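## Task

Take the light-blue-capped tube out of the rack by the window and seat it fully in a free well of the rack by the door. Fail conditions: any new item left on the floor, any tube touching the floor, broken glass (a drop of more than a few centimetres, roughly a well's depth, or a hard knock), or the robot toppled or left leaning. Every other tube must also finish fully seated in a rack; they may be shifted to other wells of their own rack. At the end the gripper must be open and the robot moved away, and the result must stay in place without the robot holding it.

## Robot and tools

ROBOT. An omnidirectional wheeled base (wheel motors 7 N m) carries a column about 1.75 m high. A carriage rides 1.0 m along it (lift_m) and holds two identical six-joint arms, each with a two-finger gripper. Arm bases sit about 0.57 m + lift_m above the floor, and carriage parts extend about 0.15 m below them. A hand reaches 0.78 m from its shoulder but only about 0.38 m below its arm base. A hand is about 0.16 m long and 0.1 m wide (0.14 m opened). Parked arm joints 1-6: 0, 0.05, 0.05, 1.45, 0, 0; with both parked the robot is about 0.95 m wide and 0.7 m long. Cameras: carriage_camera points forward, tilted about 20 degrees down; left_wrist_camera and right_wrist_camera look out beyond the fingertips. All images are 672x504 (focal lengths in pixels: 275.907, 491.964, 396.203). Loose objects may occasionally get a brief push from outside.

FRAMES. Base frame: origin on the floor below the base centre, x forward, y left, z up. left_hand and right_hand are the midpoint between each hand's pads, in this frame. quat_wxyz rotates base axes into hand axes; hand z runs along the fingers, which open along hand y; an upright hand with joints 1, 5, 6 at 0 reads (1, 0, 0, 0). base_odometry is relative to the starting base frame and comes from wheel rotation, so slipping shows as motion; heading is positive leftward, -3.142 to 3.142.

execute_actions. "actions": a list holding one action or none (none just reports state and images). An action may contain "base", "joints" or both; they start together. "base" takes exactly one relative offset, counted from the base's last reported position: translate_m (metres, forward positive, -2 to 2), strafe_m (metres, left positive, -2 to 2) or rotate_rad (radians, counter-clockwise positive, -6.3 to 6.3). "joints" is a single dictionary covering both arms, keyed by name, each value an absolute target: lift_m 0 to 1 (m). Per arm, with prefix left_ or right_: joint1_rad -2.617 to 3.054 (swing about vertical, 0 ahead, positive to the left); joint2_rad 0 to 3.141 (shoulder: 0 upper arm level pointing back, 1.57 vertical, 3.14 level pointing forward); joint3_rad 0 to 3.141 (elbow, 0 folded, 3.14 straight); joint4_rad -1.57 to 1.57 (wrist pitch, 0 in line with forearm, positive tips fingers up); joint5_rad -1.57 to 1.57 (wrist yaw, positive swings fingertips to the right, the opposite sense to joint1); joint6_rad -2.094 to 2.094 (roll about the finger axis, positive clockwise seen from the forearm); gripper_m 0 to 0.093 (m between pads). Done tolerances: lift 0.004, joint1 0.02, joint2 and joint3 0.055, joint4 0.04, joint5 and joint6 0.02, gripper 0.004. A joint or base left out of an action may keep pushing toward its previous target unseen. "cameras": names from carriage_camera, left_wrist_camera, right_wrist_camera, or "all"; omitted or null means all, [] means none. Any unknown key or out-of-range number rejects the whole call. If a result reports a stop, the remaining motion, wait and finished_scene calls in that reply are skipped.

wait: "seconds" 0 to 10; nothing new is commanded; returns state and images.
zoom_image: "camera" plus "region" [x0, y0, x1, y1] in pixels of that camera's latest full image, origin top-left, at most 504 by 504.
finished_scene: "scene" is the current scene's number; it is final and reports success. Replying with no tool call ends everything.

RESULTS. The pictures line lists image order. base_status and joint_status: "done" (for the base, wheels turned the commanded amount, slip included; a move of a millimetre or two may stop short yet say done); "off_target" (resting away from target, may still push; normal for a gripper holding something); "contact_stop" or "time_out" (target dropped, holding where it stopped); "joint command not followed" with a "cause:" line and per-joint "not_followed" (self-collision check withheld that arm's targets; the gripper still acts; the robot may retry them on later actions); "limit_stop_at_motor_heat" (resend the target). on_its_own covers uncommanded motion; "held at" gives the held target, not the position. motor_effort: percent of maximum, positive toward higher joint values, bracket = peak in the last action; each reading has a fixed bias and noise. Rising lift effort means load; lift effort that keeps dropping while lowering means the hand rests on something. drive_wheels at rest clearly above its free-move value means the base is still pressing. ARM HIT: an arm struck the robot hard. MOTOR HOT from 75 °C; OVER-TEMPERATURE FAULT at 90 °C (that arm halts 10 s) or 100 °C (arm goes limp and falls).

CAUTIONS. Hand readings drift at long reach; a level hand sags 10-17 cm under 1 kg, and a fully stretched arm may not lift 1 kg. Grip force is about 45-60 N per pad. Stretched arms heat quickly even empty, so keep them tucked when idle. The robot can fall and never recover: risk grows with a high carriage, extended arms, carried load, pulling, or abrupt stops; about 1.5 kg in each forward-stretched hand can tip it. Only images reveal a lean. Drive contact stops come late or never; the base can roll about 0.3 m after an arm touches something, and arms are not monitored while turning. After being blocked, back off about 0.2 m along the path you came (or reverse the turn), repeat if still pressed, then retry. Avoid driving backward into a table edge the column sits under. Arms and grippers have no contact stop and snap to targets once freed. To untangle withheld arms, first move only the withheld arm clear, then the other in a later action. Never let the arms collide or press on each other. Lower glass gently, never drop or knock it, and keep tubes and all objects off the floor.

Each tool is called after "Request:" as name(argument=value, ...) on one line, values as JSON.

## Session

Request:
execute_actions(actions=[], cameras=["carriage_camera"])

Scene clock: 0.00 s.
base_odometry: x=+0.000 y=+0.000 heading=+0.000 (m, m, rad; odometry frame)
base_status: not commanded
joint_positions: lift_m=+0.301 left_joint1_rad=-0.001 left_joint2_rad=+0.039 left_joint3_rad=+0.033 left_joint4_rad=+1.441 left_joint5_rad=+0.032 left_joint6_rad=+0.049 left_gripper_m=+0.094 right_joint1_rad=-0.029 right_joint2_rad=+0.052 right_joint3_rad=+0.053 right_joint4_rad=+1.471 right_joint5_rad=-0.034 right_joint6_rad=+0.040 right_gripper_m=+0.094
joint_status: not commanded
motor_effort: lift_m=+22 drive_wheels=+0 (%)
left_hand: x=+0.3143 y=+0.3417 z=+1.2733 quat_wxyz=(+0.997, +0.017, +0.067, +0.023) (m; base frame)
right_hand: x=+0.3055 y=-0.3421 z=+1.2794 quat_wxyz=(+0.999, -0.015, +0.050, +0.006) (m; base frame)
pictures: carriage_camera
Images, in order (width x height): carriage_camera 672x504.

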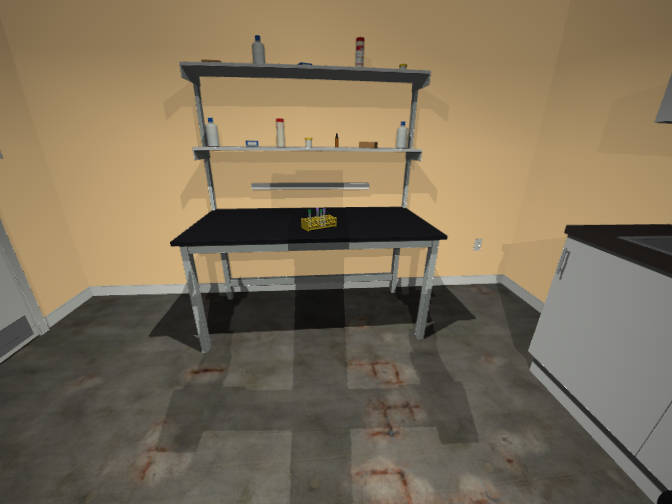

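Request:
execute_actions(actions=[{"base":{"rotate_rad":3.14},"joints":{"lift_m":0.6}}], cameras=["carriage_camera"])

Scene clock: 5.10 s.
base_odometry: x=+0.000 y=+0.000 heading=+3.139 (m, m, rad; odometry frame)
base_status: done
joint_positions: lift_m=+0.600 left_joint1_rad=-0.001 left_joint2_rad=+0.039 left_joint3_rad=+0.033 left_joint4_rad=+1.436 left_joint5_rad=+0.032 left_joint6_rad=+0.049 left_gripper_m=+0.094 right_joint1_rad=-0.029 right_joint2_rad=+0.052 right_joint3_rad=+0.053 right_joint4_rad=+1.465 right_joint5_rad=-0.034 right_joint6_rad=+0.040 right_gripper_m=+0.094
joint_status: all done
motor_effort: lift_m=+23(28) drive_wheels=+10(21) (%)
left_hand: x=+0.3156 y=+0.3417 z=+1.5722 quat_wxyz=(+0.997, +0.018, +0.070, +0.023) (m; base frame)
right_hand: x=+0.3070 y=-0.3422 z=+1.5784 quat_wxyz=(+0.998, -0.015, +0.053, +0.007) (m; base frame)
pictures: carriage_camera
Images, in order (width x height): carriage_camera 672x504.

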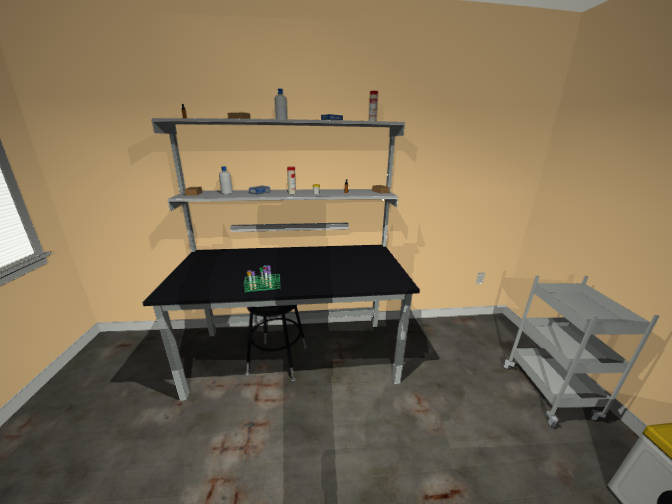

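Request:
execute_actions(actions=[{"base":{"translate_m":0.9},"joints":{"lift_m":0.5,"left_joint2_rad":2.2,"left_joint3_rad":1.75,"left_joint4_rad":-1.12,"left_gripper_m":0.03}}])

Request:
zoom_image(camera="carriage_camera", region=[120,220,420,445])

Scene clock: 9.53 s.
base_odometry: x=-0.900 y=+0.000 heading=+3.141 (m, m, rad; odometry frame)
base_status: done
joint_positions: lift_m=+0.500 left_joint1_rad=-0.001 left_joint2_rad=+2.209 left_joint3_rad=+1.726 left_joint4_rad=-1.120 left_joint5_rad=+0.032 left_joint6_rad=+0.049 left_gripper_m=+0.030 right_joint1_rad=-0.029 right_joint2_rad=+0.052 right_joint3_rad=+0.053 right_joint4_rad=+1.467 right_joint5_rad=-0.034 right_joint6_rad=+0.040 right_gripper_m=+0.094
joint_status: all done
motor_effort: lift_m=+21(22) drive_wheels=-14(30) (%)
left_hand: x=+0.6940 y=+0.3412 z=+1.0660 quat_wxyz=(-0.015, +0.025, +0.999, -0.016) (m; base frame)
right_hand: x=+0.3063 y=-0.3421 z=+1.4787 quat_wxyz=(+0.999, -0.015, +0.052, +0.006) (m; base frame)
pictures: carriage_camera, left_wrist_camera, right_wrist_camera
Images, in order (width x height): carriage_camera 672x504, left_wrist_camera 672x504, right_wrist_camera 672x504.

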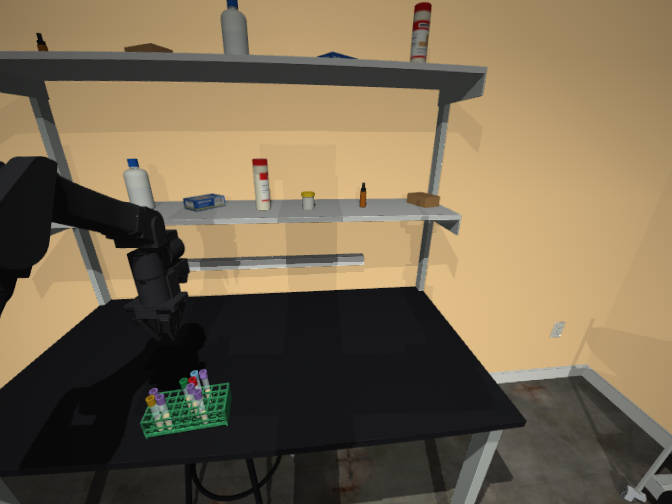

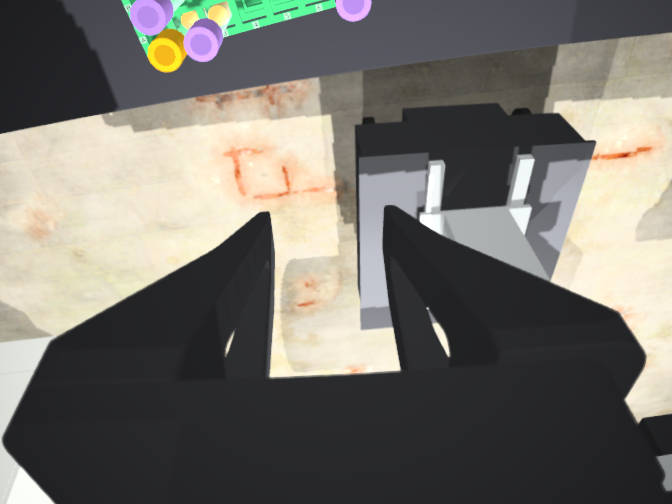

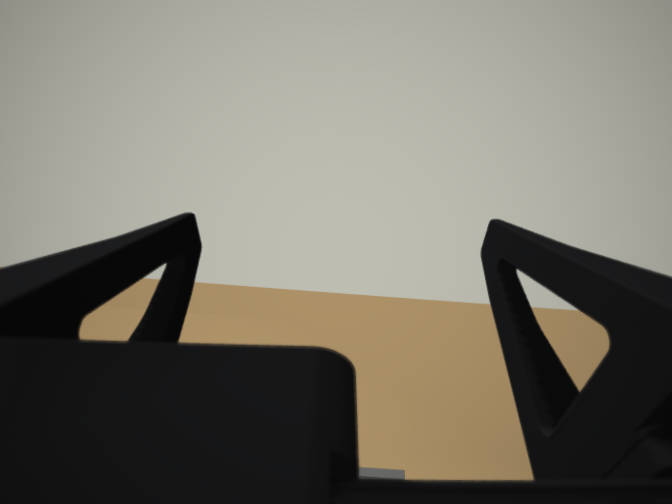

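Region (120, 220, 420, 445) of carriage_camera's 672x504 image, scaled by 1.680, with more detail than that image has; it fills the top 378 rows of this view, and the rest is white.

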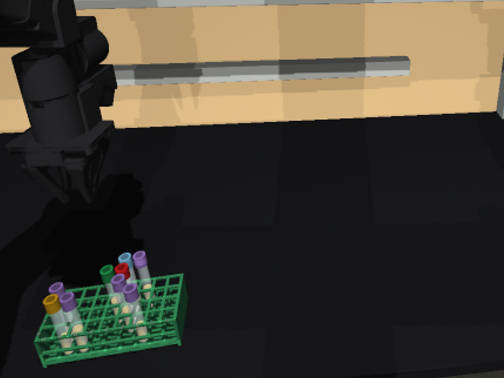

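Request:
execute_actions(actions=[{"base":{"translate_m":0.15}}], cameras=["left_wrist_camera"])

Scene clock: 11.53 s.
base_odometry: x=-1.050 y=-0.001 heading=-3.140 (m, m, rad; odometry frame)
base_status: done
joint_positions: lift_m=+0.500 left_joint1_rad=-0.002 left_joint2_rad=+2.209 left_joint3_rad=+1.726 left_joint4_rad=-1.121 left_joint5_rad=+0.032 left_joint6_rad=+0.049 left_gripper_m=+0.030 right_joint1_rad=-0.029 right_joint2_rad=+0.052 right_joint3_rad=+0.053 right_joint4_rad=+1.468 right_joint5_rad=-0.034 right_joint6_rad=+0.040 right_gripper_m=+0.094
joint_status: not commanded
motor_effort: lift_m=+21(21) drive_wheels=-14(23) (%)
left_hand: x=+0.6936 y=+0.3409 z=+1.0660 quat_wxyz=(-0.016, +0.025, +0.999, -0.016) (m; base frame)
right_hand: x=+0.3061 y=-0.3421 z=+1.4787 quat_wxyz=(+0.999, -0.015, +0.052, +0.006) (m; base frame)
pictures: left_wrist_camera
Images, in order (width x height): left_wrist_camera 672x504.

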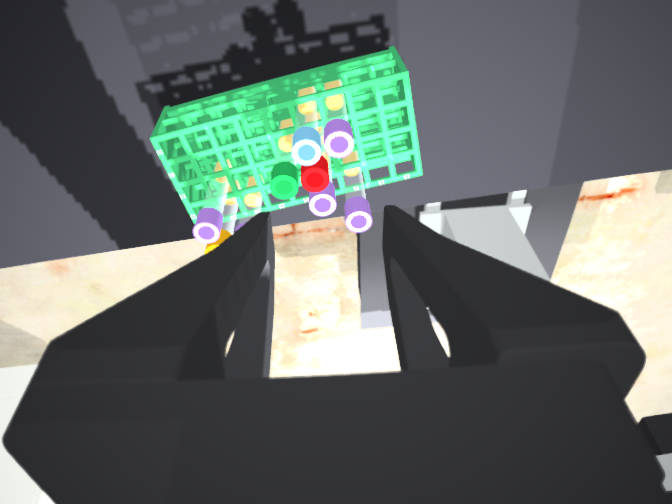

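Request:
execute_actions(actions=[{"base":{"translate_m":0.04},"joints":{"lift_m":0.36,"left_joint6_rad":1.35}}], cameras=["left_wrist_camera","carriage_camera"])

Scene clock: 13.53 s.
base_odometry: x=-1.090 y=-0.001 heading=-3.139 (m, m, rad; odometry frame)
base_status: done
joint_positions: lift_m=+0.360 left_joint1_rad=-0.002 left_joint2_rad=+2.208 left_joint3_rad=+1.733 left_joint4_rad=-1.120 left_joint5_rad=+0.032 left_joint6_rad=+1.340 left_gripper_m=+0.030 right_joint1_rad=-0.029 right_joint2_rad=+0.052 right_joint3_rad=+0.053 right_joint4_rad=+1.469 right_joint5_rad=-0.034 right_joint6_rad=+0.040 right_gripper_m=+0.094
joint_status: all done
motor_effort: lift_m=+21(21) drive_wheels=-12(22) (%)
left_hand: x=+0.6962 y=+0.3407 z=+0.9281 quat_wxyz=(+0.001, +0.622, +0.783, -0.020) (m; base frame)
right_hand: x=+0.3059 y=-0.3421 z=+1.3387 quat_wxyz=(+0.999, -0.015, +0.051, +0.006) (m; base frame)
pictures: carriage_camera, left_wrist_camera
Images, in order (width x height): carriage_camera 672x504, left_wrist_camera 672x504.

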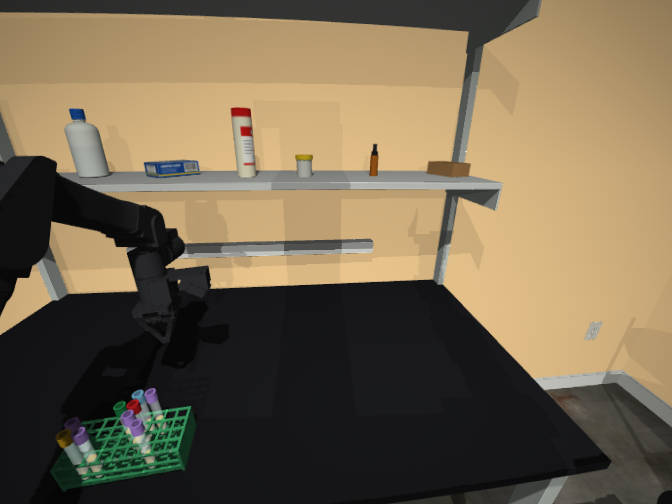

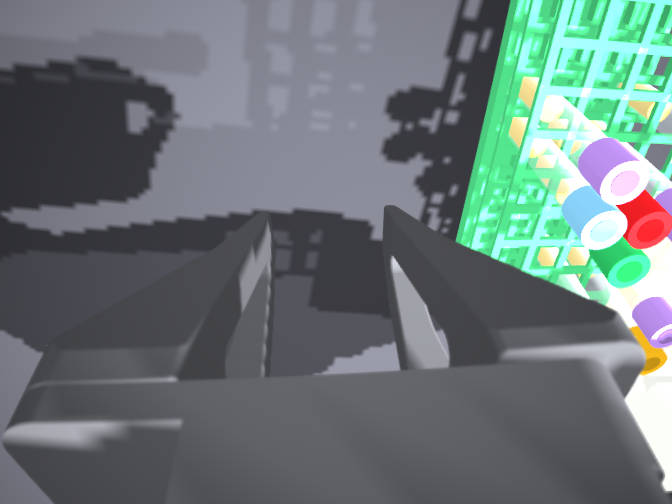

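Request:
execute_actions(actions=[{"base":{"translate_m":-0.11}}], cameras=[])

Request:
execute_actions(actions=[{"base":{"strafe_m":-0.04}}], cameras=["left_wrist_camera"])

Scene clock: 15.43 s.
base_odometry: x=-0.980 y=-0.001 heading=-3.138 (m, m, rad; odometry frame)
base_status: done
joint_positions: lift_m=+0.360 left_joint1_rad=-0.002 left_joint2_rad=+2.208 left_joint3_rad=+1.733 left_joint4_rad=-1.120 left_joint5_rad=+0.032 left_joint6_rad=+1.340 left_gripper_m=+0.030 right_joint1_rad=-0.029 right_joint2_rad=+0.052 right_joint3_rad=+0.053 right_joint4_rad=+1.470 right_joint5_rad=-0.034 right_joint6_rad=+0.040 right_gripper_m=+0.094
joint_status: not commanded
motor_effort: lift_m=+21(21) drive_wheels=-6(22) (%)
left_hand: x=+0.6960 y=+0.3407 z=+0.9281 quat_wxyz=(+0.000, +0.622, +0.783, -0.020) (m; base frame)
right_hand: x=+0.3056 y=-0.3421 z=+1.3387 quat_wxyz=(+0.999, -0.015, +0.051, +0.006) (m; base frame)
pictures: none
No camera images: the call's "cameras" was empty. Leave "cameras" out to get every camera's image.

Scene clock: 16.53 s.
base_odometry: x=-0.981 y=+0.038 heading=-3.138 (m, m, rad; odometry frame)
base_status: done
joint_positions: lift_m=+0.360 left_joint1_rad=-0.004 left_joint2_rad=+2.208 left_joint3_rad=+1.733 left_joint4_rad=-1.120 left_joint5_rad=+0.032 left_joint6_rad=+1.340 left_gripper_m=+0.030 right_joint1_rad=-0.029 right_joint2_rad=+0.052 right_joint3_rad=+0.053 right_joint4_rad=+1.469 right_joint5_rad=-0.034 right_joint6_rad=+0.040 right_gripper_m=+0.094
joint_status: not commanded
motor_effort: lift_m=+21(21) drive_wheels=+16(16) (%)
left_hand: x=+0.6960 y=+0.3402 z=+0.9281 quat_wxyz=(+0.000, +0.622, +0.783, -0.020) (m; base frame)
right_hand: x=+0.3057 y=-0.3421 z=+1.3387 quat_wxyz=(+0.999, -0.015, +0.051, +0.006) (m; base frame)
pictures: left_wrist_camera
Images, in order (width x height): left_wrist_camera 672x504.

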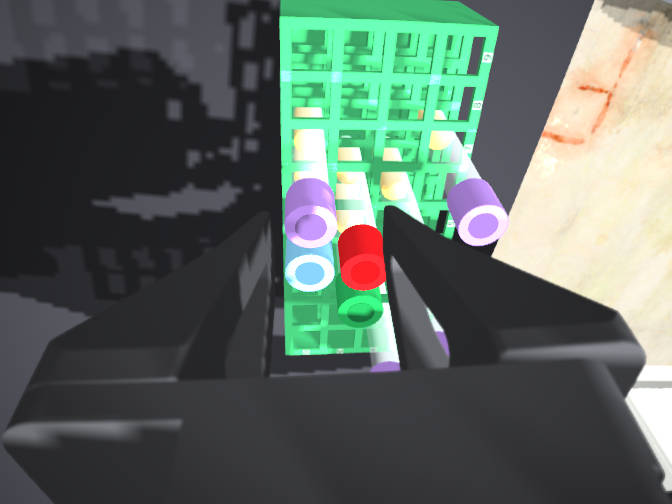

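Request:
execute_actions(actions=[{"joints":{"left_joint6_rad":-1.8}}], cameras=["left_wrist_camera"])

Scene clock: 19.73 s.
base_odometry: x=-0.981 y=+0.038 heading=-3.138 (m, m, rad; odometry frame)
base_status: not commanded
joint_positions: lift_m=+0.360 left_joint1_rad=-0.004 left_joint2_rad=+2.208 left_joint3_rad=+1.733 left_joint4_rad=-1.120 left_joint5_rad=+0.032 left_joint6_rad=-1.790 left_gripper_m=+0.030 right_joint1_rad=-0.029 right_joint2_rad=+0.052 right_joint3_rad=+0.053 right_joint4_rad=+1.469 right_joint5_rad=-0.034 right_joint6_rad=+0.040 right_gripper_m=+0.094
joint_status: all done
motor_effort: lift_m=+21(21) drive_wheels=+16(16) (%)
left_hand: x=+0.6960 y=+0.3402 z=+0.9281 quat_wxyz=(-0.020, -0.779, +0.627, +0.000) (m; base frame)
right_hand: x=+0.3057 y=-0.3421 z=+1.3387 quat_wxyz=(+0.999, -0.015, +0.051, +0.006) (m; base frame)
pictures: left_wrist_camera
Images, in order (width x height): left_wrist_camera 672x504.

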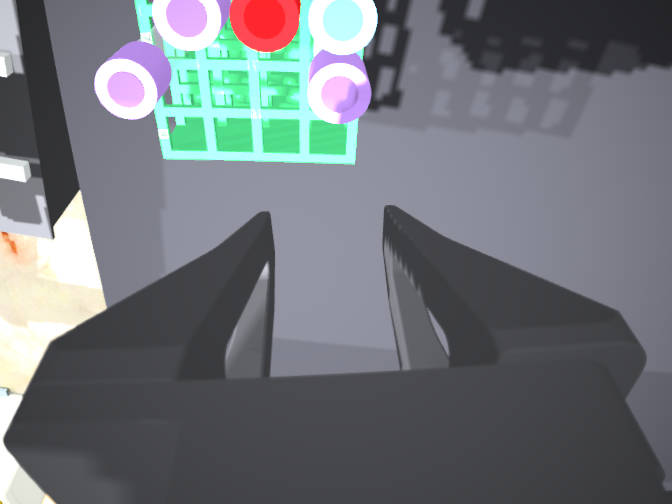

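Request:
execute_actions(actions=[{"joints":{"lift_m":0.40}}], cameras=[])

Request:
execute_actions(actions=[{"base":{"strafe_m":0.03}}], cameras=["left_wrist_camera","carriage_camera"])

Scene clock: 20.70 s.
base_odometry: x=-0.981 y=+0.038 heading=-3.138 (m, m, rad; odometry frame)
base_status: not commanded
joint_positions: lift_m=+0.400 left_joint1_rad=-0.004 left_joint2_rad=+2.203 left_joint3_rad=+1.733 left_joint4_rad=-1.120 left_joint5_rad=+0.032 left_joint6_rad=-1.790 left_gripper_m=+0.030 right_joint1_rad=-0.029 right_joint2_rad=+0.052 right_joint3_rad=+0.053 right_joint4_rad=+1.469 right_joint5_rad=-0.034 right_joint6_rad=+0.040 right_gripper_m=+0.094
joint_status: all done
motor_effort: lift_m=+22(27) drive_wheels=+15(16) (%)
left_hand: x=+0.6966 y=+0.3402 z=+0.9698 quat_wxyz=(-0.018, -0.779, +0.627, -0.002) (m; base frame)
right_hand: x=+0.3058 y=-0.3421 z=+1.3786 quat_wxyz=(+0.999, -0.015, +0.051, +0.006) (m; base frame)
pictures: none
No camera images: the call's "cameras" was empty. Leave "cameras" out to get every camera's image.

Scene clock: 21.87 s.
base_odometry: x=-0.980 y=+0.009 heading=-3.138 (m, m, rad; odometry frame)
base_status: done
joint_positions: lift_m=+0.400 left_joint1_rad=-0.001 left_joint2_rad=+2.203 left_joint3_rad=+1.733 left_joint4_rad=-1.120 left_joint5_rad=+0.032 left_joint6_rad=-1.790 left_gripper_m=+0.030 right_joint1_rad=-0.029 right_joint2_rad=+0.052 right_joint3_rad=+0.053 right_joint4_rad=+1.469 right_joint5_rad=-0.033 right_joint6_rad=+0.040 right_gripper_m=+0.094
joint_status: not commanded
motor_effort: lift_m=+22(22) drive_wheels=-5(18) (%)
left_hand: x=+0.6965 y=+0.3415 z=+0.9698 quat_wxyz=(-0.018, -0.780, +0.625, -0.002) (m; base frame)
right_hand: x=+0.3058 y=-0.3422 z=+1.3786 quat_wxyz=(+0.999, -0.015, +0.051, +0.006) (m; base frame)
pictures: carriage_camera, left_wrist_camera
Images, in order (width x height): carriage_camera 672x504, left_wrist_camera 672x504.

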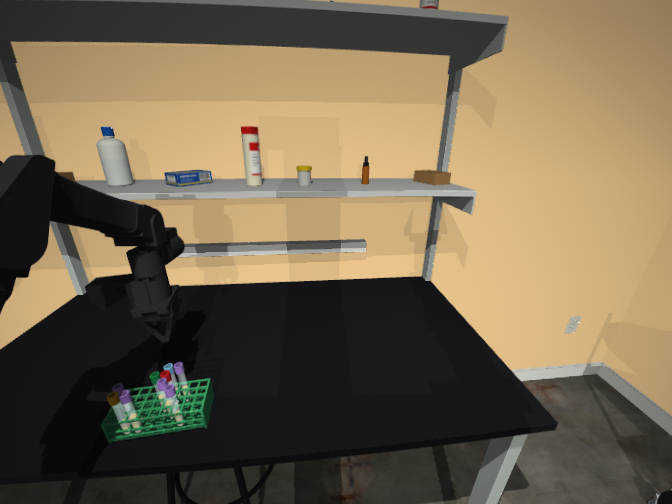

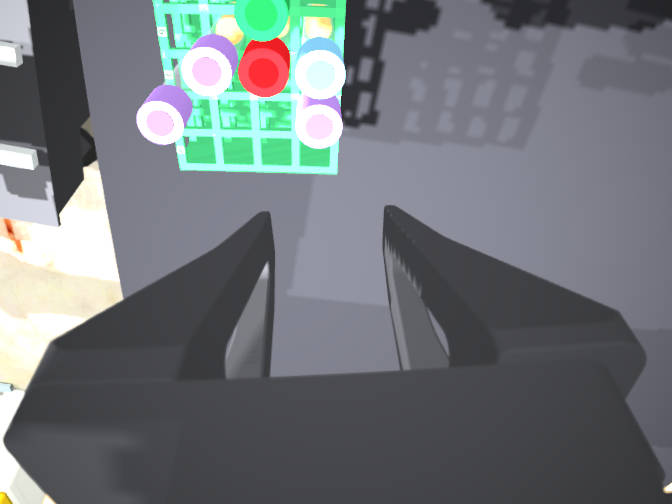

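Request:
execute_actions(actions=[{"joints":{"lift_m":0.355}}], cameras=["left_wrist_camera"])

Scene clock: 22.93 s.
base_odometry: x=-0.980 y=+0.009 heading=-3.138 (m, m, rad; odometry frame)
base_status: not commanded
joint_positions: lift_m=+0.355 left_joint1_rad=-0.001 left_joint2_rad=+2.208 left_joint3_rad=+1.733 left_joint4_rad=-1.120 left_joint5_rad=+0.032 left_joint6_rad=-1.790 left_gripper_m=+0.030 right_joint1_rad=-0.029 right_joint2_rad=+0.052 right_joint3_rad=+0.053 right_joint4_rad=+1.469 right_joint5_rad=-0.033 right_joint6_rad=+0.040 right_gripper_m=+0.094
joint_status: all done
motor_effort: lift_m=+21(21) drive_wheels=-5(5) (%)
left_hand: x=+0.6960 y=+0.3415 z=+0.9232 quat_wxyz=(-0.020, -0.780, +0.625, -0.001) (m; base frame)
right_hand: x=+0.3058 y=-0.3422 z=+1.3336 quat_wxyz=(+0.999, -0.015, +0.051, +0.006) (m; base frame)
pictures: left_wrist_camera
Images, in order (width x height): left_wrist_camera 672x504.

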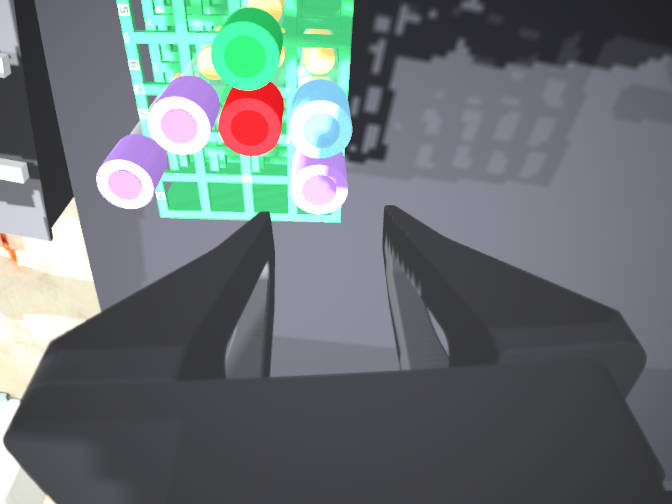

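Request:
execute_actions(actions=[{"base":{"translate_m":0.003},"joints":{"lift_m":0.33}}], cameras=["left_wrist_camera"])

Scene clock: 24.00 s.
base_odometry: x=-0.983 y=+0.009 heading=-3.139 (m, m, rad; odometry frame)
base_status: done
joint_positions: lift_m=+0.330 left_joint1_rad=-0.001 left_joint2_rad=+2.214 left_joint3_rad=+1.733 left_joint4_rad=-1.121 left_joint5_rad=+0.032 left_joint6_rad=-1.790 left_gripper_m=+0.030 right_joint1_rad=-0.029 right_joint2_rad=+0.052 right_joint3_rad=+0.053 right_joint4_rad=+1.469 right_joint5_rad=-0.033 right_joint6_rad=+0.040 right_gripper_m=+0.094
joint_status: all done
motor_effort: lift_m=+21(22) drive_wheels=+4(8) (%)
left_hand: x=+0.6953 y=+0.3413 z=+0.8957 quat_wxyz=(-0.022, -0.780, +0.625, +0.002) (m; base frame)
right_hand: x=+0.3059 y=-0.3422 z=+1.3087 quat_wxyz=(+0.999, -0.015, +0.051, +0.006) (m; base frame)
pictures: left_wrist_camera
Images, in order (width x height): left_wrist_camera 672x504.

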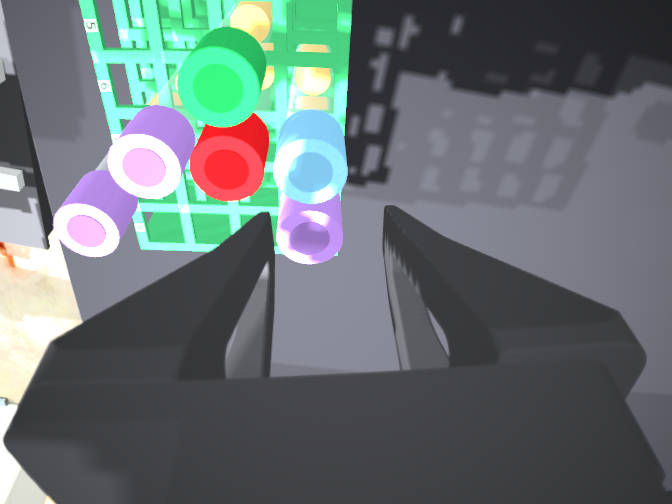

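Request:
execute_actions(actions=[{"base":{"translate_m":-0.005}}], cameras=[])

Request:
execute_actions(actions=[{"joints":{"lift_m":0.31}}], cameras=["left_wrist_camera"])

Scene clock: 24.77 s.
base_odometry: x=-0.978 y=+0.009 heading=-3.139 (m, m, rad; odometry frame)
base_status: done
joint_positions: lift_m=+0.330 left_joint1_rad=-0.001 left_joint2_rad=+2.214 left_joint3_rad=+1.733 left_joint4_rad=-1.120 left_joint5_rad=+0.032 left_joint6_rad=-1.790 left_gripper_m=+0.030 right_joint1_rad=-0.029 right_joint2_rad=+0.052 right_joint3_rad=+0.053 right_joint4_rad=+1.469 right_joint5_rad=-0.033 right_joint6_rad=+0.040 right_gripper_m=+0.094
joint_status: not commanded
motor_effort: lift_m=+21(21) drive_wheels=+6(13) (%)
left_hand: x=+0.6954 y=+0.3412 z=+0.8957 quat_wxyz=(-0.022, -0.780, +0.626, +0.002) (m; base frame)
right_hand: x=+0.3058 y=-0.3422 z=+1.3087 quat_wxyz=(+0.999, -0.015, +0.051, +0.006) (m; base frame)
pictures: none
No camera images: the call's "cameras" was empty. Leave "cameras" out to get every camera's image.

Scene clock: 25.33 s.
base_odometry: x=-0.978 y=+0.009 heading=-3.139 (m, m, rad; odometry frame)
base_status: not commanded
joint_positions: lift_m=+0.310 left_joint1_rad=-0.001 left_joint2_rad=+2.210 left_joint3_rad=+1.733 left_joint4_rad=-1.117 left_joint5_rad=+0.032 left_joint6_rad=-1.790 left_gripper_m=+0.030 right_joint1_rad=-0.029 right_joint2_rad=+0.052 right_joint3_rad=+0.053 right_joint4_rad=+1.469 right_joint5_rad=-0.033 right_joint6_rad=+0.040 right_gripper_m=+0.094
joint_status: all done
motor_effort: lift_m=+21(22) drive_wheels=+6(7) (%)
left_hand: x=+0.6966 y=+0.3411 z=+0.8771 quat_wxyz=(-0.020, -0.780, +0.626, -0.001) (m; base frame)
right_hand: x=+0.3058 y=-0.3422 z=+1.2887 quat_wxyz=(+0.999, -0.015, +0.051, +0.006) (m; base frame)
pictures: left_wrist_camera
Images, in order (width x height): left_wrist_camera 672x504.

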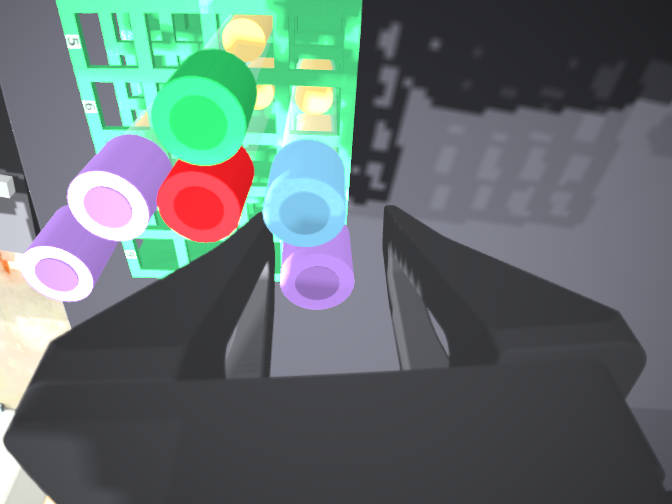

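Request:
execute_actions(actions=[{"joints":{"lift_m":0.295}}], cameras=["left_wrist_camera"])

Scene clock: 26.03 s.
base_odometry: x=-0.978 y=+0.009 heading=-3.139 (m, m, rad; odometry frame)
base_status: not commanded
joint_positions: lift_m=+0.295 left_joint1_rad=-0.002 left_joint2_rad=+2.207 left_joint3_rad=+1.733 left_joint4_rad=-1.119 left_joint5_rad=+0.034 left_joint6_rad=-1.790 left_gripper_m=+0.030 right_joint1_rad=-0.029 right_joint2_rad=+0.052 right_joint3_rad=+0.053 right_joint4_rad=+1.470 right_joint5_rad=-0.033 right_joint6_rad=+0.040 right_gripper_m=+0.094
joint_status: all done
motor_effort: lift_m=+20(21) drive_wheels=+6(7) (%)
left_hand: x=+0.6963 y=+0.3406 z=+0.8635 quat_wxyz=(-0.020, -0.780, +0.626, -0.002) (m; base frame)
right_hand: x=+0.3056 y=-0.3422 z=+1.2738 quat_wxyz=(+0.999, -0.015, +0.050, +0.006) (m; base frame)
pictures: left_wrist_camera
Images, in order (width x height): left_wrist_camera 672x504.

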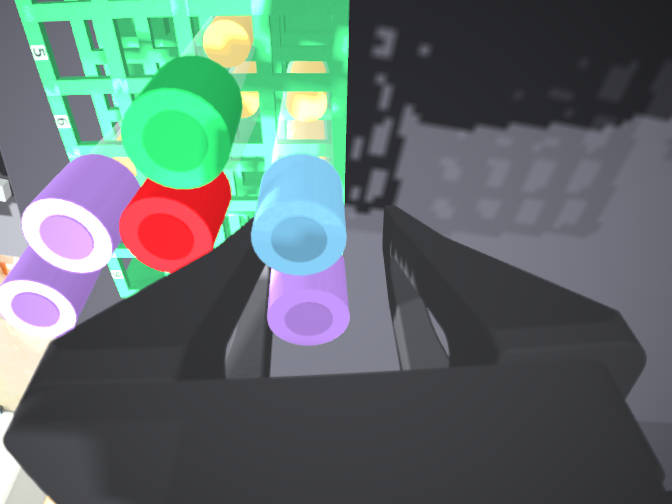

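Request:
execute_actions(actions=[{"base":{"strafe_m":-0.009}}], cameras=["left_wrist_camera"])

Scene clock: 26.90 s.
base_odometry: x=-0.978 y=+0.018 heading=-3.138 (m, m, rad; odometry frame)
base_status: done
joint_positions: lift_m=+0.295 left_joint1_rad=-0.002 left_joint2_rad=+2.207 left_joint3_rad=+1.733 left_joint4_rad=-1.118 left_joint5_rad=+0.034 left_joint6_rad=-1.790 left_gripper_m=+0.030 right_joint1_rad=-0.029 right_joint2_rad=+0.052 right_joint3_rad=+0.053 right_joint4_rad=+1.470 right_joint5_rad=-0.033 right_joint6_rad=+0.040 right_gripper_m=+0.094
joint_status: not commanded
motor_effort: lift_m=+20(20) drive_wheels=+7(8) (%)
left_hand: x=+0.6965 y=+0.3405 z=+0.8635 quat_wxyz=(-0.020, -0.780, +0.626, -0.002) (m; base frame)
right_hand: x=+0.3056 y=-0.3422 z=+1.2738 quat_wxyz=(+0.999, -0.015, +0.050, +0.006) (m; base frame)
pictures: left_wrist_camera
Images, in order (width x height): left_wrist_camera 672x504.

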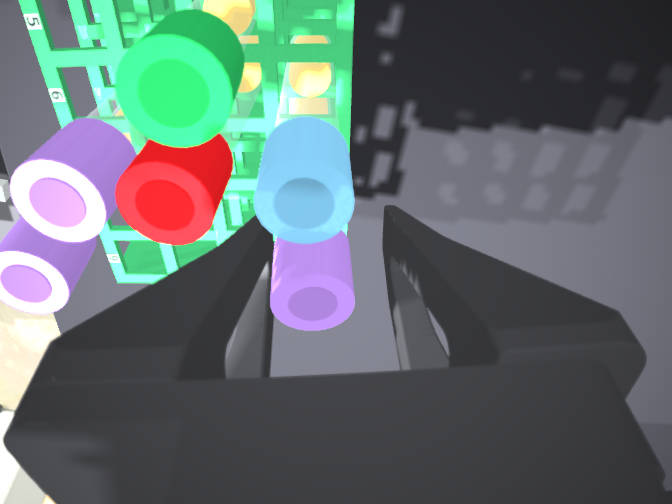

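Request:
execute_actions(actions=[{"joints":{"lift_m":0.335}}], cameras=[])

Request:
execute_actions(actions=[{"base":{"strafe_m":0.024}}], cameras=["left_wrist_camera","carriage_camera"])

Request:
zoom_image(camera="carriage_camera", region=[60,320,260,470])

Scene clock: 27.87 s.
base_odometry: x=-0.978 y=+0.018 heading=-3.138 (m, m, rad; odometry frame)
base_status: not commanded
joint_positions: lift_m=+0.335 left_joint1_rad=-0.002 left_joint2_rad=+2.203 left_joint3_rad=+1.733 left_joint4_rad=-1.119 left_joint5_rad=+0.034 left_joint6_rad=-1.790 left_gripper_m=+0.030 right_joint1_rad=-0.029 right_joint2_rad=+0.052 right_joint3_rad=+0.053 right_joint4_rad=+1.469 right_joint5_rad=-0.033 right_joint6_rad=+0.040 right_gripper_m=+0.094
joint_status: all done
motor_effort: lift_m=+22(28) drive_wheels=+7(7) (%)
left_hand: x=+0.6968 y=+0.3405 z=+0.9048 quat_wxyz=(-0.019, -0.780, +0.626, -0.003) (m; base frame)
right_hand: x=+0.3057 y=-0.3422 z=+1.3136 quat_wxyz=(+0.999, -0.015, +0.051, +0.006) (m; base frame)
pictures: none
No camera images: the call's "cameras" was empty. Leave "cameras" out to get every camera's image.

Scene clock: 28.87 s.
base_odometry: x=-0.978 y=-0.006 heading=-3.139 (m, m, rad; odometry frame)
base_status: done
joint_positions: lift_m=+0.335 left_joint1_rad=+0.000 left_joint2_rad=+2.203 left_joint3_rad=+1.733 left_joint4_rad=-1.120 left_joint5_rad=+0.034 left_joint6_rad=-1.790 left_gripper_m=+0.030 right_joint1_rad=-0.029 right_joint2_rad=+0.052 right_joint3_rad=+0.053 right_joint4_rad=+1.469 right_joint5_rad=-0.033 right_joint6_rad=+0.040 right_gripper_m=+0.094
joint_status: not commanded
motor_effort: lift_m=+22(22) drive_wheels=+6(15) (%)
left_hand: x=+0.6966 y=+0.3414 z=+0.9048 quat_wxyz=(-0.019, -0.780, +0.625, -0.003) (m; base frame)
right_hand: x=+0.3057 y=-0.3422 z=+1.3136 quat_wxyz=(+0.999, -0.015, +0.051, +0.006) (m; base frame)
pictures: carriage_camera, left_wrist_camera
Images, in order (width x height): carriage_camera 672x504, left_wrist_camera 672x504.

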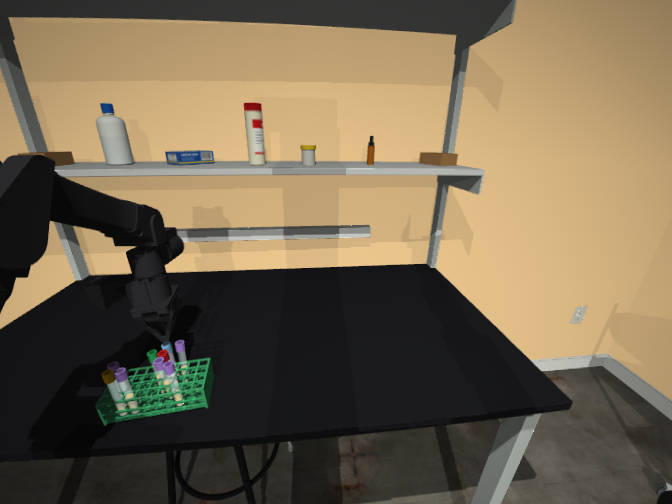

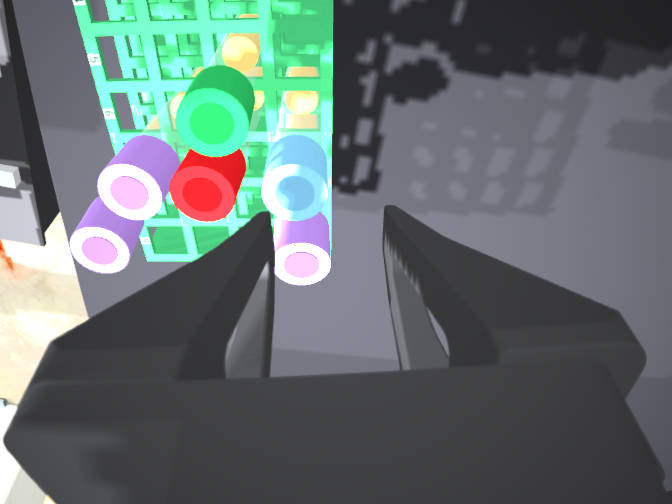

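Region (60, 320, 260, 470) of carriage_camera's 672x504 image, scaled by 2.520, with more detail than that image has; it fills the top 378 rows of this view, and the rest is white.

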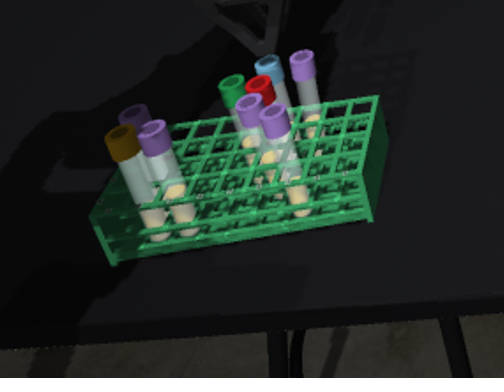

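Request:
execute_actions(actions=[{"base":{"strafe_m":-0.026}}], cameras=[])

Request:
execute_actions(actions=[{"base":{"translate_m":-0.003},"joints":{"lift_m":0.295}}], cameras=["left_wrist_camera"])

Scene clock: 30.43 s.
base_odometry: x=-0.978 y=+0.019 heading=-3.138 (m, m, rad; odometry frame)
base_status: done
joint_positions: lift_m=+0.335 left_joint1_rad=-0.002 left_joint2_rad=+2.203 left_joint3_rad=+1.733 left_joint4_rad=-1.120 left_joint5_rad=+0.034 left_joint6_rad=-1.790 left_gripper_m=+0.030 right_joint1_rad=-0.029 right_joint2_rad=+0.052 right_joint3_rad=+0.053 right_joint4_rad=+1.469 right_joint5_rad=-0.033 right_joint6_rad=+0.040 right_gripper_m=+0.094
joint_status: not commanded
motor_effort: lift_m=+22(22) drive_wheels=+7(12) (%)
left_hand: x=+0.6965 y=+0.3405 z=+0.9048 quat_wxyz=(-0.019, -0.780, +0.626, -0.003) (m; base frame)
right_hand: x=+0.3058 y=-0.3422 z=+1.3136 quat_wxyz=(+0.999, -0.015, +0.051, +0.006) (m; base frame)
pictures: none
No camera images: the call's "cameras" was empty. Leave "cameras" out to get every camera's image.

Scene clock: 31.17 s.
base_odometry: x=-0.975 y=+0.019 heading=-3.138 (m, m, rad; odometry frame)
base_status: done
joint_positions: lift_m=+0.295 left_joint1_rad=-0.002 left_joint2_rad=+2.211 left_joint3_rad=+1.734 left_joint4_rad=-1.120 left_joint5_rad=+0.034 left_joint6_rad=-1.790 left_gripper_m=+0.030 right_joint1_rad=-0.029 right_joint2_rad=+0.052 right_joint3_rad=+0.053 right_joint4_rad=+1.470 right_joint5_rad=-0.033 right_joint6_rad=+0.040 right_gripper_m=+0.094
joint_status: all done
motor_effort: lift_m=+22(22) drive_wheels=+8(12) (%)
left_hand: x=+0.6959 y=+0.3406 z=+0.8619 quat_wxyz=(-0.022, -0.780, +0.626, +0.000) (m; base frame)
right_hand: x=+0.3056 y=-0.3422 z=+1.2736 quat_wxyz=(+0.999, -0.015, +0.051, +0.006) (m; base frame)
pictures: left_wrist_camera
Images, in order (width x height): left_wrist_camera 672x504.

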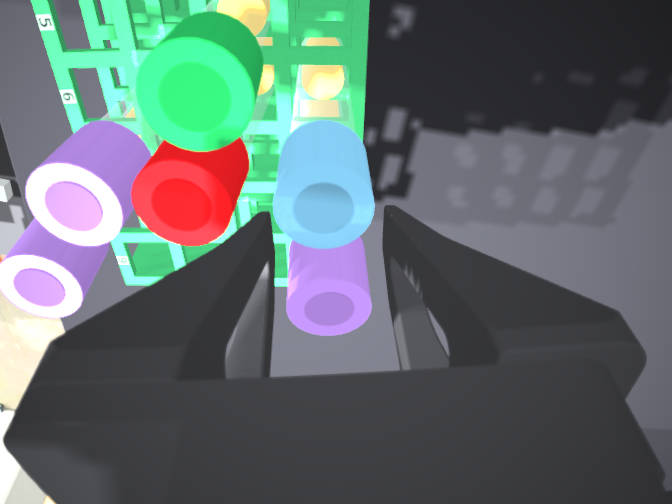

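Request:
execute_actions(actions=[{"joints":{"lift_m":0.283}}], cameras=[])

Request:
execute_actions(actions=[{"joints":{"left_gripper_m":0.008}}], cameras=[])

Request:
execute_actions(actions=[{"joints":{"lift_m":0.315}}], cameras=["left_wrist_camera","carriage_camera"])

Scene clock: 31.97 s.
base_odometry: x=-0.975 y=+0.019 heading=-3.138 (m, m, rad; odometry frame)
base_status: not commanded
joint_positions: lift_m=+0.283 left_joint1_rad=-0.002 left_joint2_rad=+2.210 left_joint3_rad=+1.734 left_joint4_rad=-1.120 left_joint5_rad=+0.035 left_joint6_rad=-1.791 left_gripper_m=+0.030 right_joint1_rad=-0.029 right_joint2_rad=+0.052 right_joint3_rad=+0.053 right_joint4_rad=+1.469 right_joint5_rad=-0.033 right_joint6_rad=+0.040 right_gripper_m=+0.094
joint_status: all done
motor_effort: lift_m=+21(22) drive_wheels=+8(8) (%)
left_hand: x=+0.6963 y=+0.3404 z=+0.8507 quat_wxyz=(-0.021, -0.780, +0.625, -0.001) (m; base frame)
right_hand: x=+0.3057 y=-0.3422 z=+1.2617 quat_wxyz=(+0.999, -0.015, +0.051, +0.006) (m; base frame)
pictures: none
No camera images: the call's "cameras" was empty. Leave "cameras" out to get every camera's image.

Scene clock: 32.47 s.
base_odometry: x=-0.975 y=+0.019 heading=-3.138 (m, m, rad; odometry frame)
base_status: not commanded
joint_positions: lift_m=+0.283 left_joint1_rad=-0.002 left_joint2_rad=+2.210 left_joint3_rad=+1.734 left_joint4_rad=-1.121 left_joint5_rad=+0.037 left_joint6_rad=-1.791 left_gripper_m=+0.014 right_joint1_rad=-0.029 right_joint2_rad=+0.052 right_joint3_rad=+0.053 right_joint4_rad=+1.469 right_joint5_rad=-0.033 right_joint6_rad=+0.040 right_gripper_m=+0.094
joint_status: left_gripper_m off_target (ended at +0.014, target +0.008)
motor_effort: lift_m=+21(21) drive_wheels=+8(8) (%)
left_hand: x=+0.6960 y=+0.3402 z=+0.8507 quat_wxyz=(-0.022, -0.780, +0.625, -0.001) (m; base frame)
right_hand: x=+0.3057 y=-0.3422 z=+1.2617 quat_wxyz=(+0.999, -0.015, +0.051, +0.006) (m; base frame)
pictures: none
No camera images: the call's "cameras" was empty. Leave "cameras" out to get every camera's image.

Scene clock: 33.10 s.
base_odometry: x=-0.975 y=+0.019 heading=-3.138 (m, m, rad; odometry frame)
base_status: not commanded
joint_positions: lift_m=+0.315 left_joint1_rad=-0.002 left_joint2_rad=+2.205 left_joint3_rad=+1.734 left_joint4_rad=-1.120 left_joint5_rad=+0.037 left_joint6_rad=-1.791 left_gripper_m=+0.014 right_joint1_rad=-0.029 right_joint2_rad=+0.052 right_joint3_rad=+0.053 right_joint4_rad=+1.469 right_joint5_rad=-0.033 right_joint6_rad=+0.040 right_gripper_m=+0.094
joint_status: all done
motor_effort: lift_m=+22(28) drive_wheels=+8(8) (%)
left_hand: x=+0.6967 y=+0.3402 z=+0.8844 quat_wxyz=(-0.020, -0.780, +0.625, -0.004) (m; base frame)
right_hand: x=+0.3057 y=-0.3422 z=+1.2935 quat_wxyz=(+0.999, -0.015, +0.051, +0.006) (m; base frame)
pictures: carriage_camera, left_wrist_camera
Images, in order (width x height): carriage_camera 672x504, left_wrist_camera 672x504.

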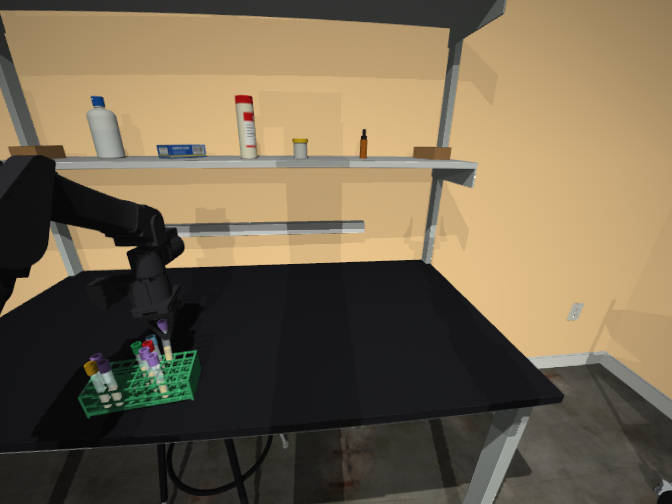

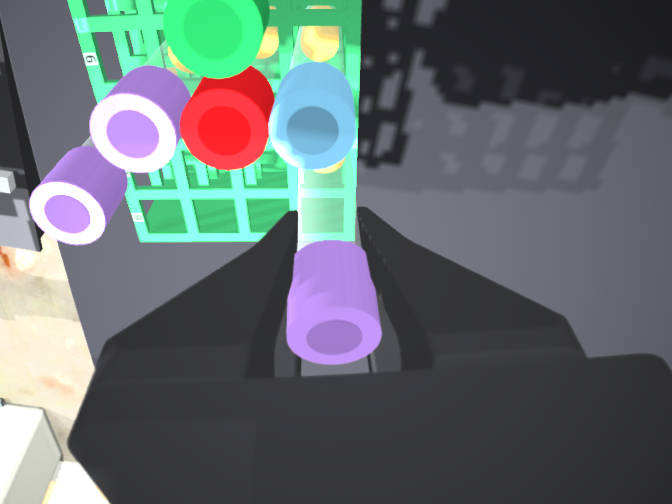

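Request:
execute_actions(actions=[{"joints":{"lift_m":0.37}}], cameras=[])

Request:
execute_actions(actions=[{"base":{"strafe_m":-0.039}}], cameras=[])

Request:
execute_actions(actions=[{"base":{"translate_m":0.008}}])

Request:
zoom_image(camera="carriage_camera", region=[80,300,280,450])

Scene clock: 34.17 s.
base_odometry: x=-0.975 y=+0.019 heading=-3.138 (m, m, rad; odometry frame)
base_status: not commanded
joint_positions: lift_m=+0.370 left_joint1_rad=-0.002 left_joint2_rad=+2.204 left_joint3_rad=+1.734 left_joint4_rad=-1.119 left_joint5_rad=+0.037 left_joint6_rad=-1.791 left_gripper_m=+0.014 right_joint1_rad=-0.029 right_joint2_rad=+0.052 right_joint3_rad=+0.053 right_joint4_rad=+1.469 right_joint5_rad=-0.033 right_joint6_rad=+0.040 right_gripper_m=+0.094
joint_status: all done
motor_effort: lift_m=+23(28) drive_wheels=+8(8) (%)
left_hand: x=+0.6969 y=+0.3402 z=+0.9396 quat_wxyz=(-0.020, -0.780, +0.626, -0.004) (m; base frame)
right_hand: x=+0.3058 y=-0.3422 z=+1.3485 quat_wxyz=(+0.999, -0.015, +0.051, +0.006) (m; base frame)
pictures: none
No camera images: the call's "cameras" was empty. Leave "cameras" out to get every camera's image.

Scene clock: 35.23 s.
base_odometry: x=-0.976 y=+0.058 heading=-3.138 (m, m, rad; odometry frame)
base_status: done
joint_positions: lift_m=+0.370 left_joint1_rad=-0.004 left_joint2_rad=+2.204 left_joint3_rad=+1.734 left_joint4_rad=-1.119 left_joint5_rad=+0.037 left_joint6_rad=-1.791 left_gripper_m=+0.014 right_joint1_rad=-0.029 right_joint2_rad=+0.052 right_joint3_rad=+0.053 right_joint4_rad=+1.469 right_joint5_rad=-0.033 right_joint6_rad=+0.040 right_gripper_m=+0.094
joint_status: not commanded
motor_effort: lift_m=+23(23) drive_wheels=+13(17) (%)
left_hand: x=+0.6968 y=+0.3394 z=+0.9396 quat_wxyz=(-0.020, -0.779, +0.626, -0.004) (m; base frame)
right_hand: x=+0.3058 y=-0.3422 z=+1.3485 quat_wxyz=(+0.999, -0.015, +0.051, +0.006) (m; base frame)
pictures: none
No camera images: the call's "cameras" was empty. Leave "cameras" out to get every camera's image.

Scene clock: 35.90 s.
base_odometry: x=-0.983 y=+0.058 heading=-3.138 (m, m, rad; odometry frame)
base_status: done
joint_positions: lift_m=+0.370 left_joint1_rad=-0.002 left_joint2_rad=+2.204 left_joint3_rad=+1.734 left_joint4_rad=-1.120 left_joint5_rad=+0.037 left_joint6_rad=-1.791 left_gripper_m=+0.014 right_joint1_rad=-0.029 right_joint2_rad=+0.052 right_joint3_rad=+0.053 right_joint4_rad=+1.469 right_joint5_rad=-0.033 right_joint6_rad=+0.040 right_gripper_m=+0.094
joint_status: not commanded
motor_effort: lift_m=+23(23) drive_wheels=+10(12) (%)
left_hand: x=+0.6968 y=+0.3398 z=+0.9396 quat_wxyz=(-0.020, -0.780, +0.626, -0.004) (m; base frame)
right_hand: x=+0.3058 y=-0.3422 z=+1.3485 quat_wxyz=(+0.999, -0.015, +0.051, +0.006) (m; base frame)
pictures: carriage_camera, left_wrist_camera, right_wrist_camera
Images, in order (width x height): carriage_camera 672x504, left_wrist_camera 672x504, right_wrist_camera 672x504.

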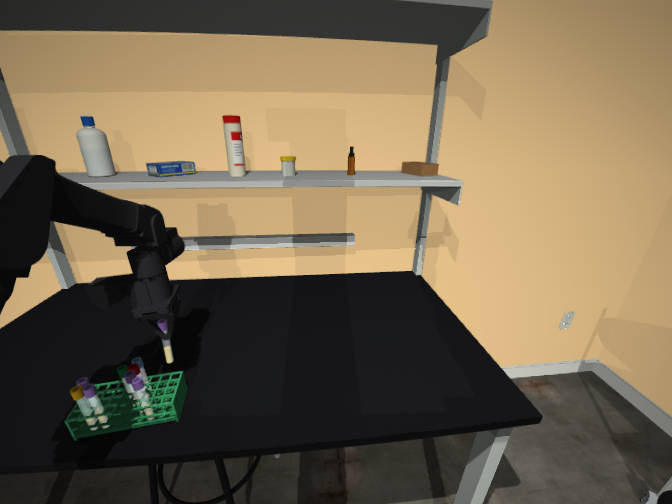

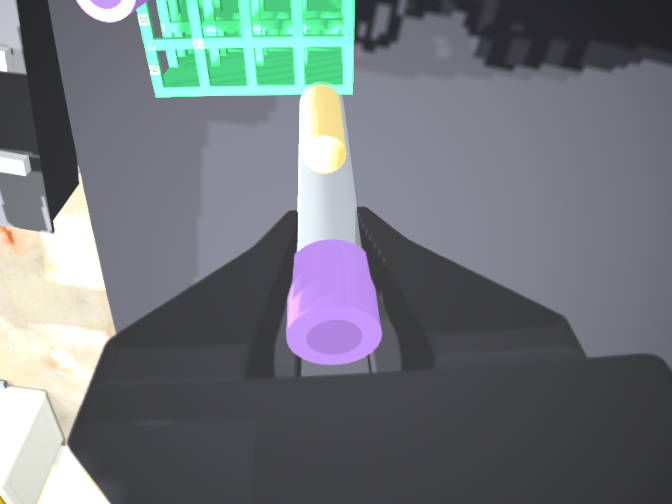

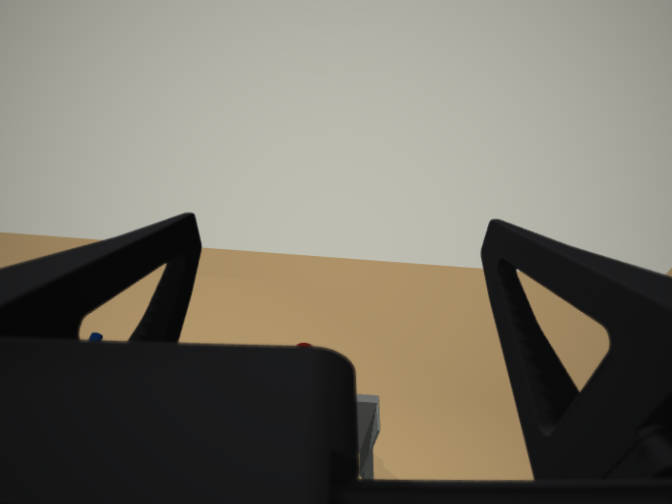

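Region (80, 300, 280, 450) of carriage_camera's 672x504 image, scaled by 2.520, with more detail than that image has; it fills the top 378 rows of this view, and the rest is white.

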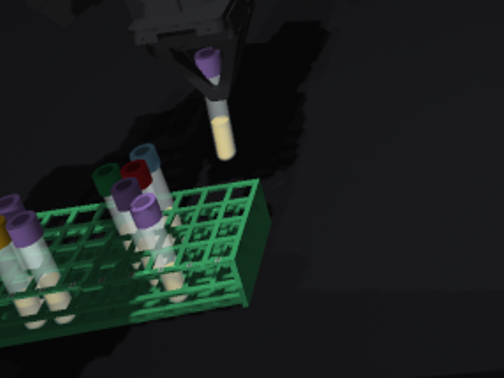

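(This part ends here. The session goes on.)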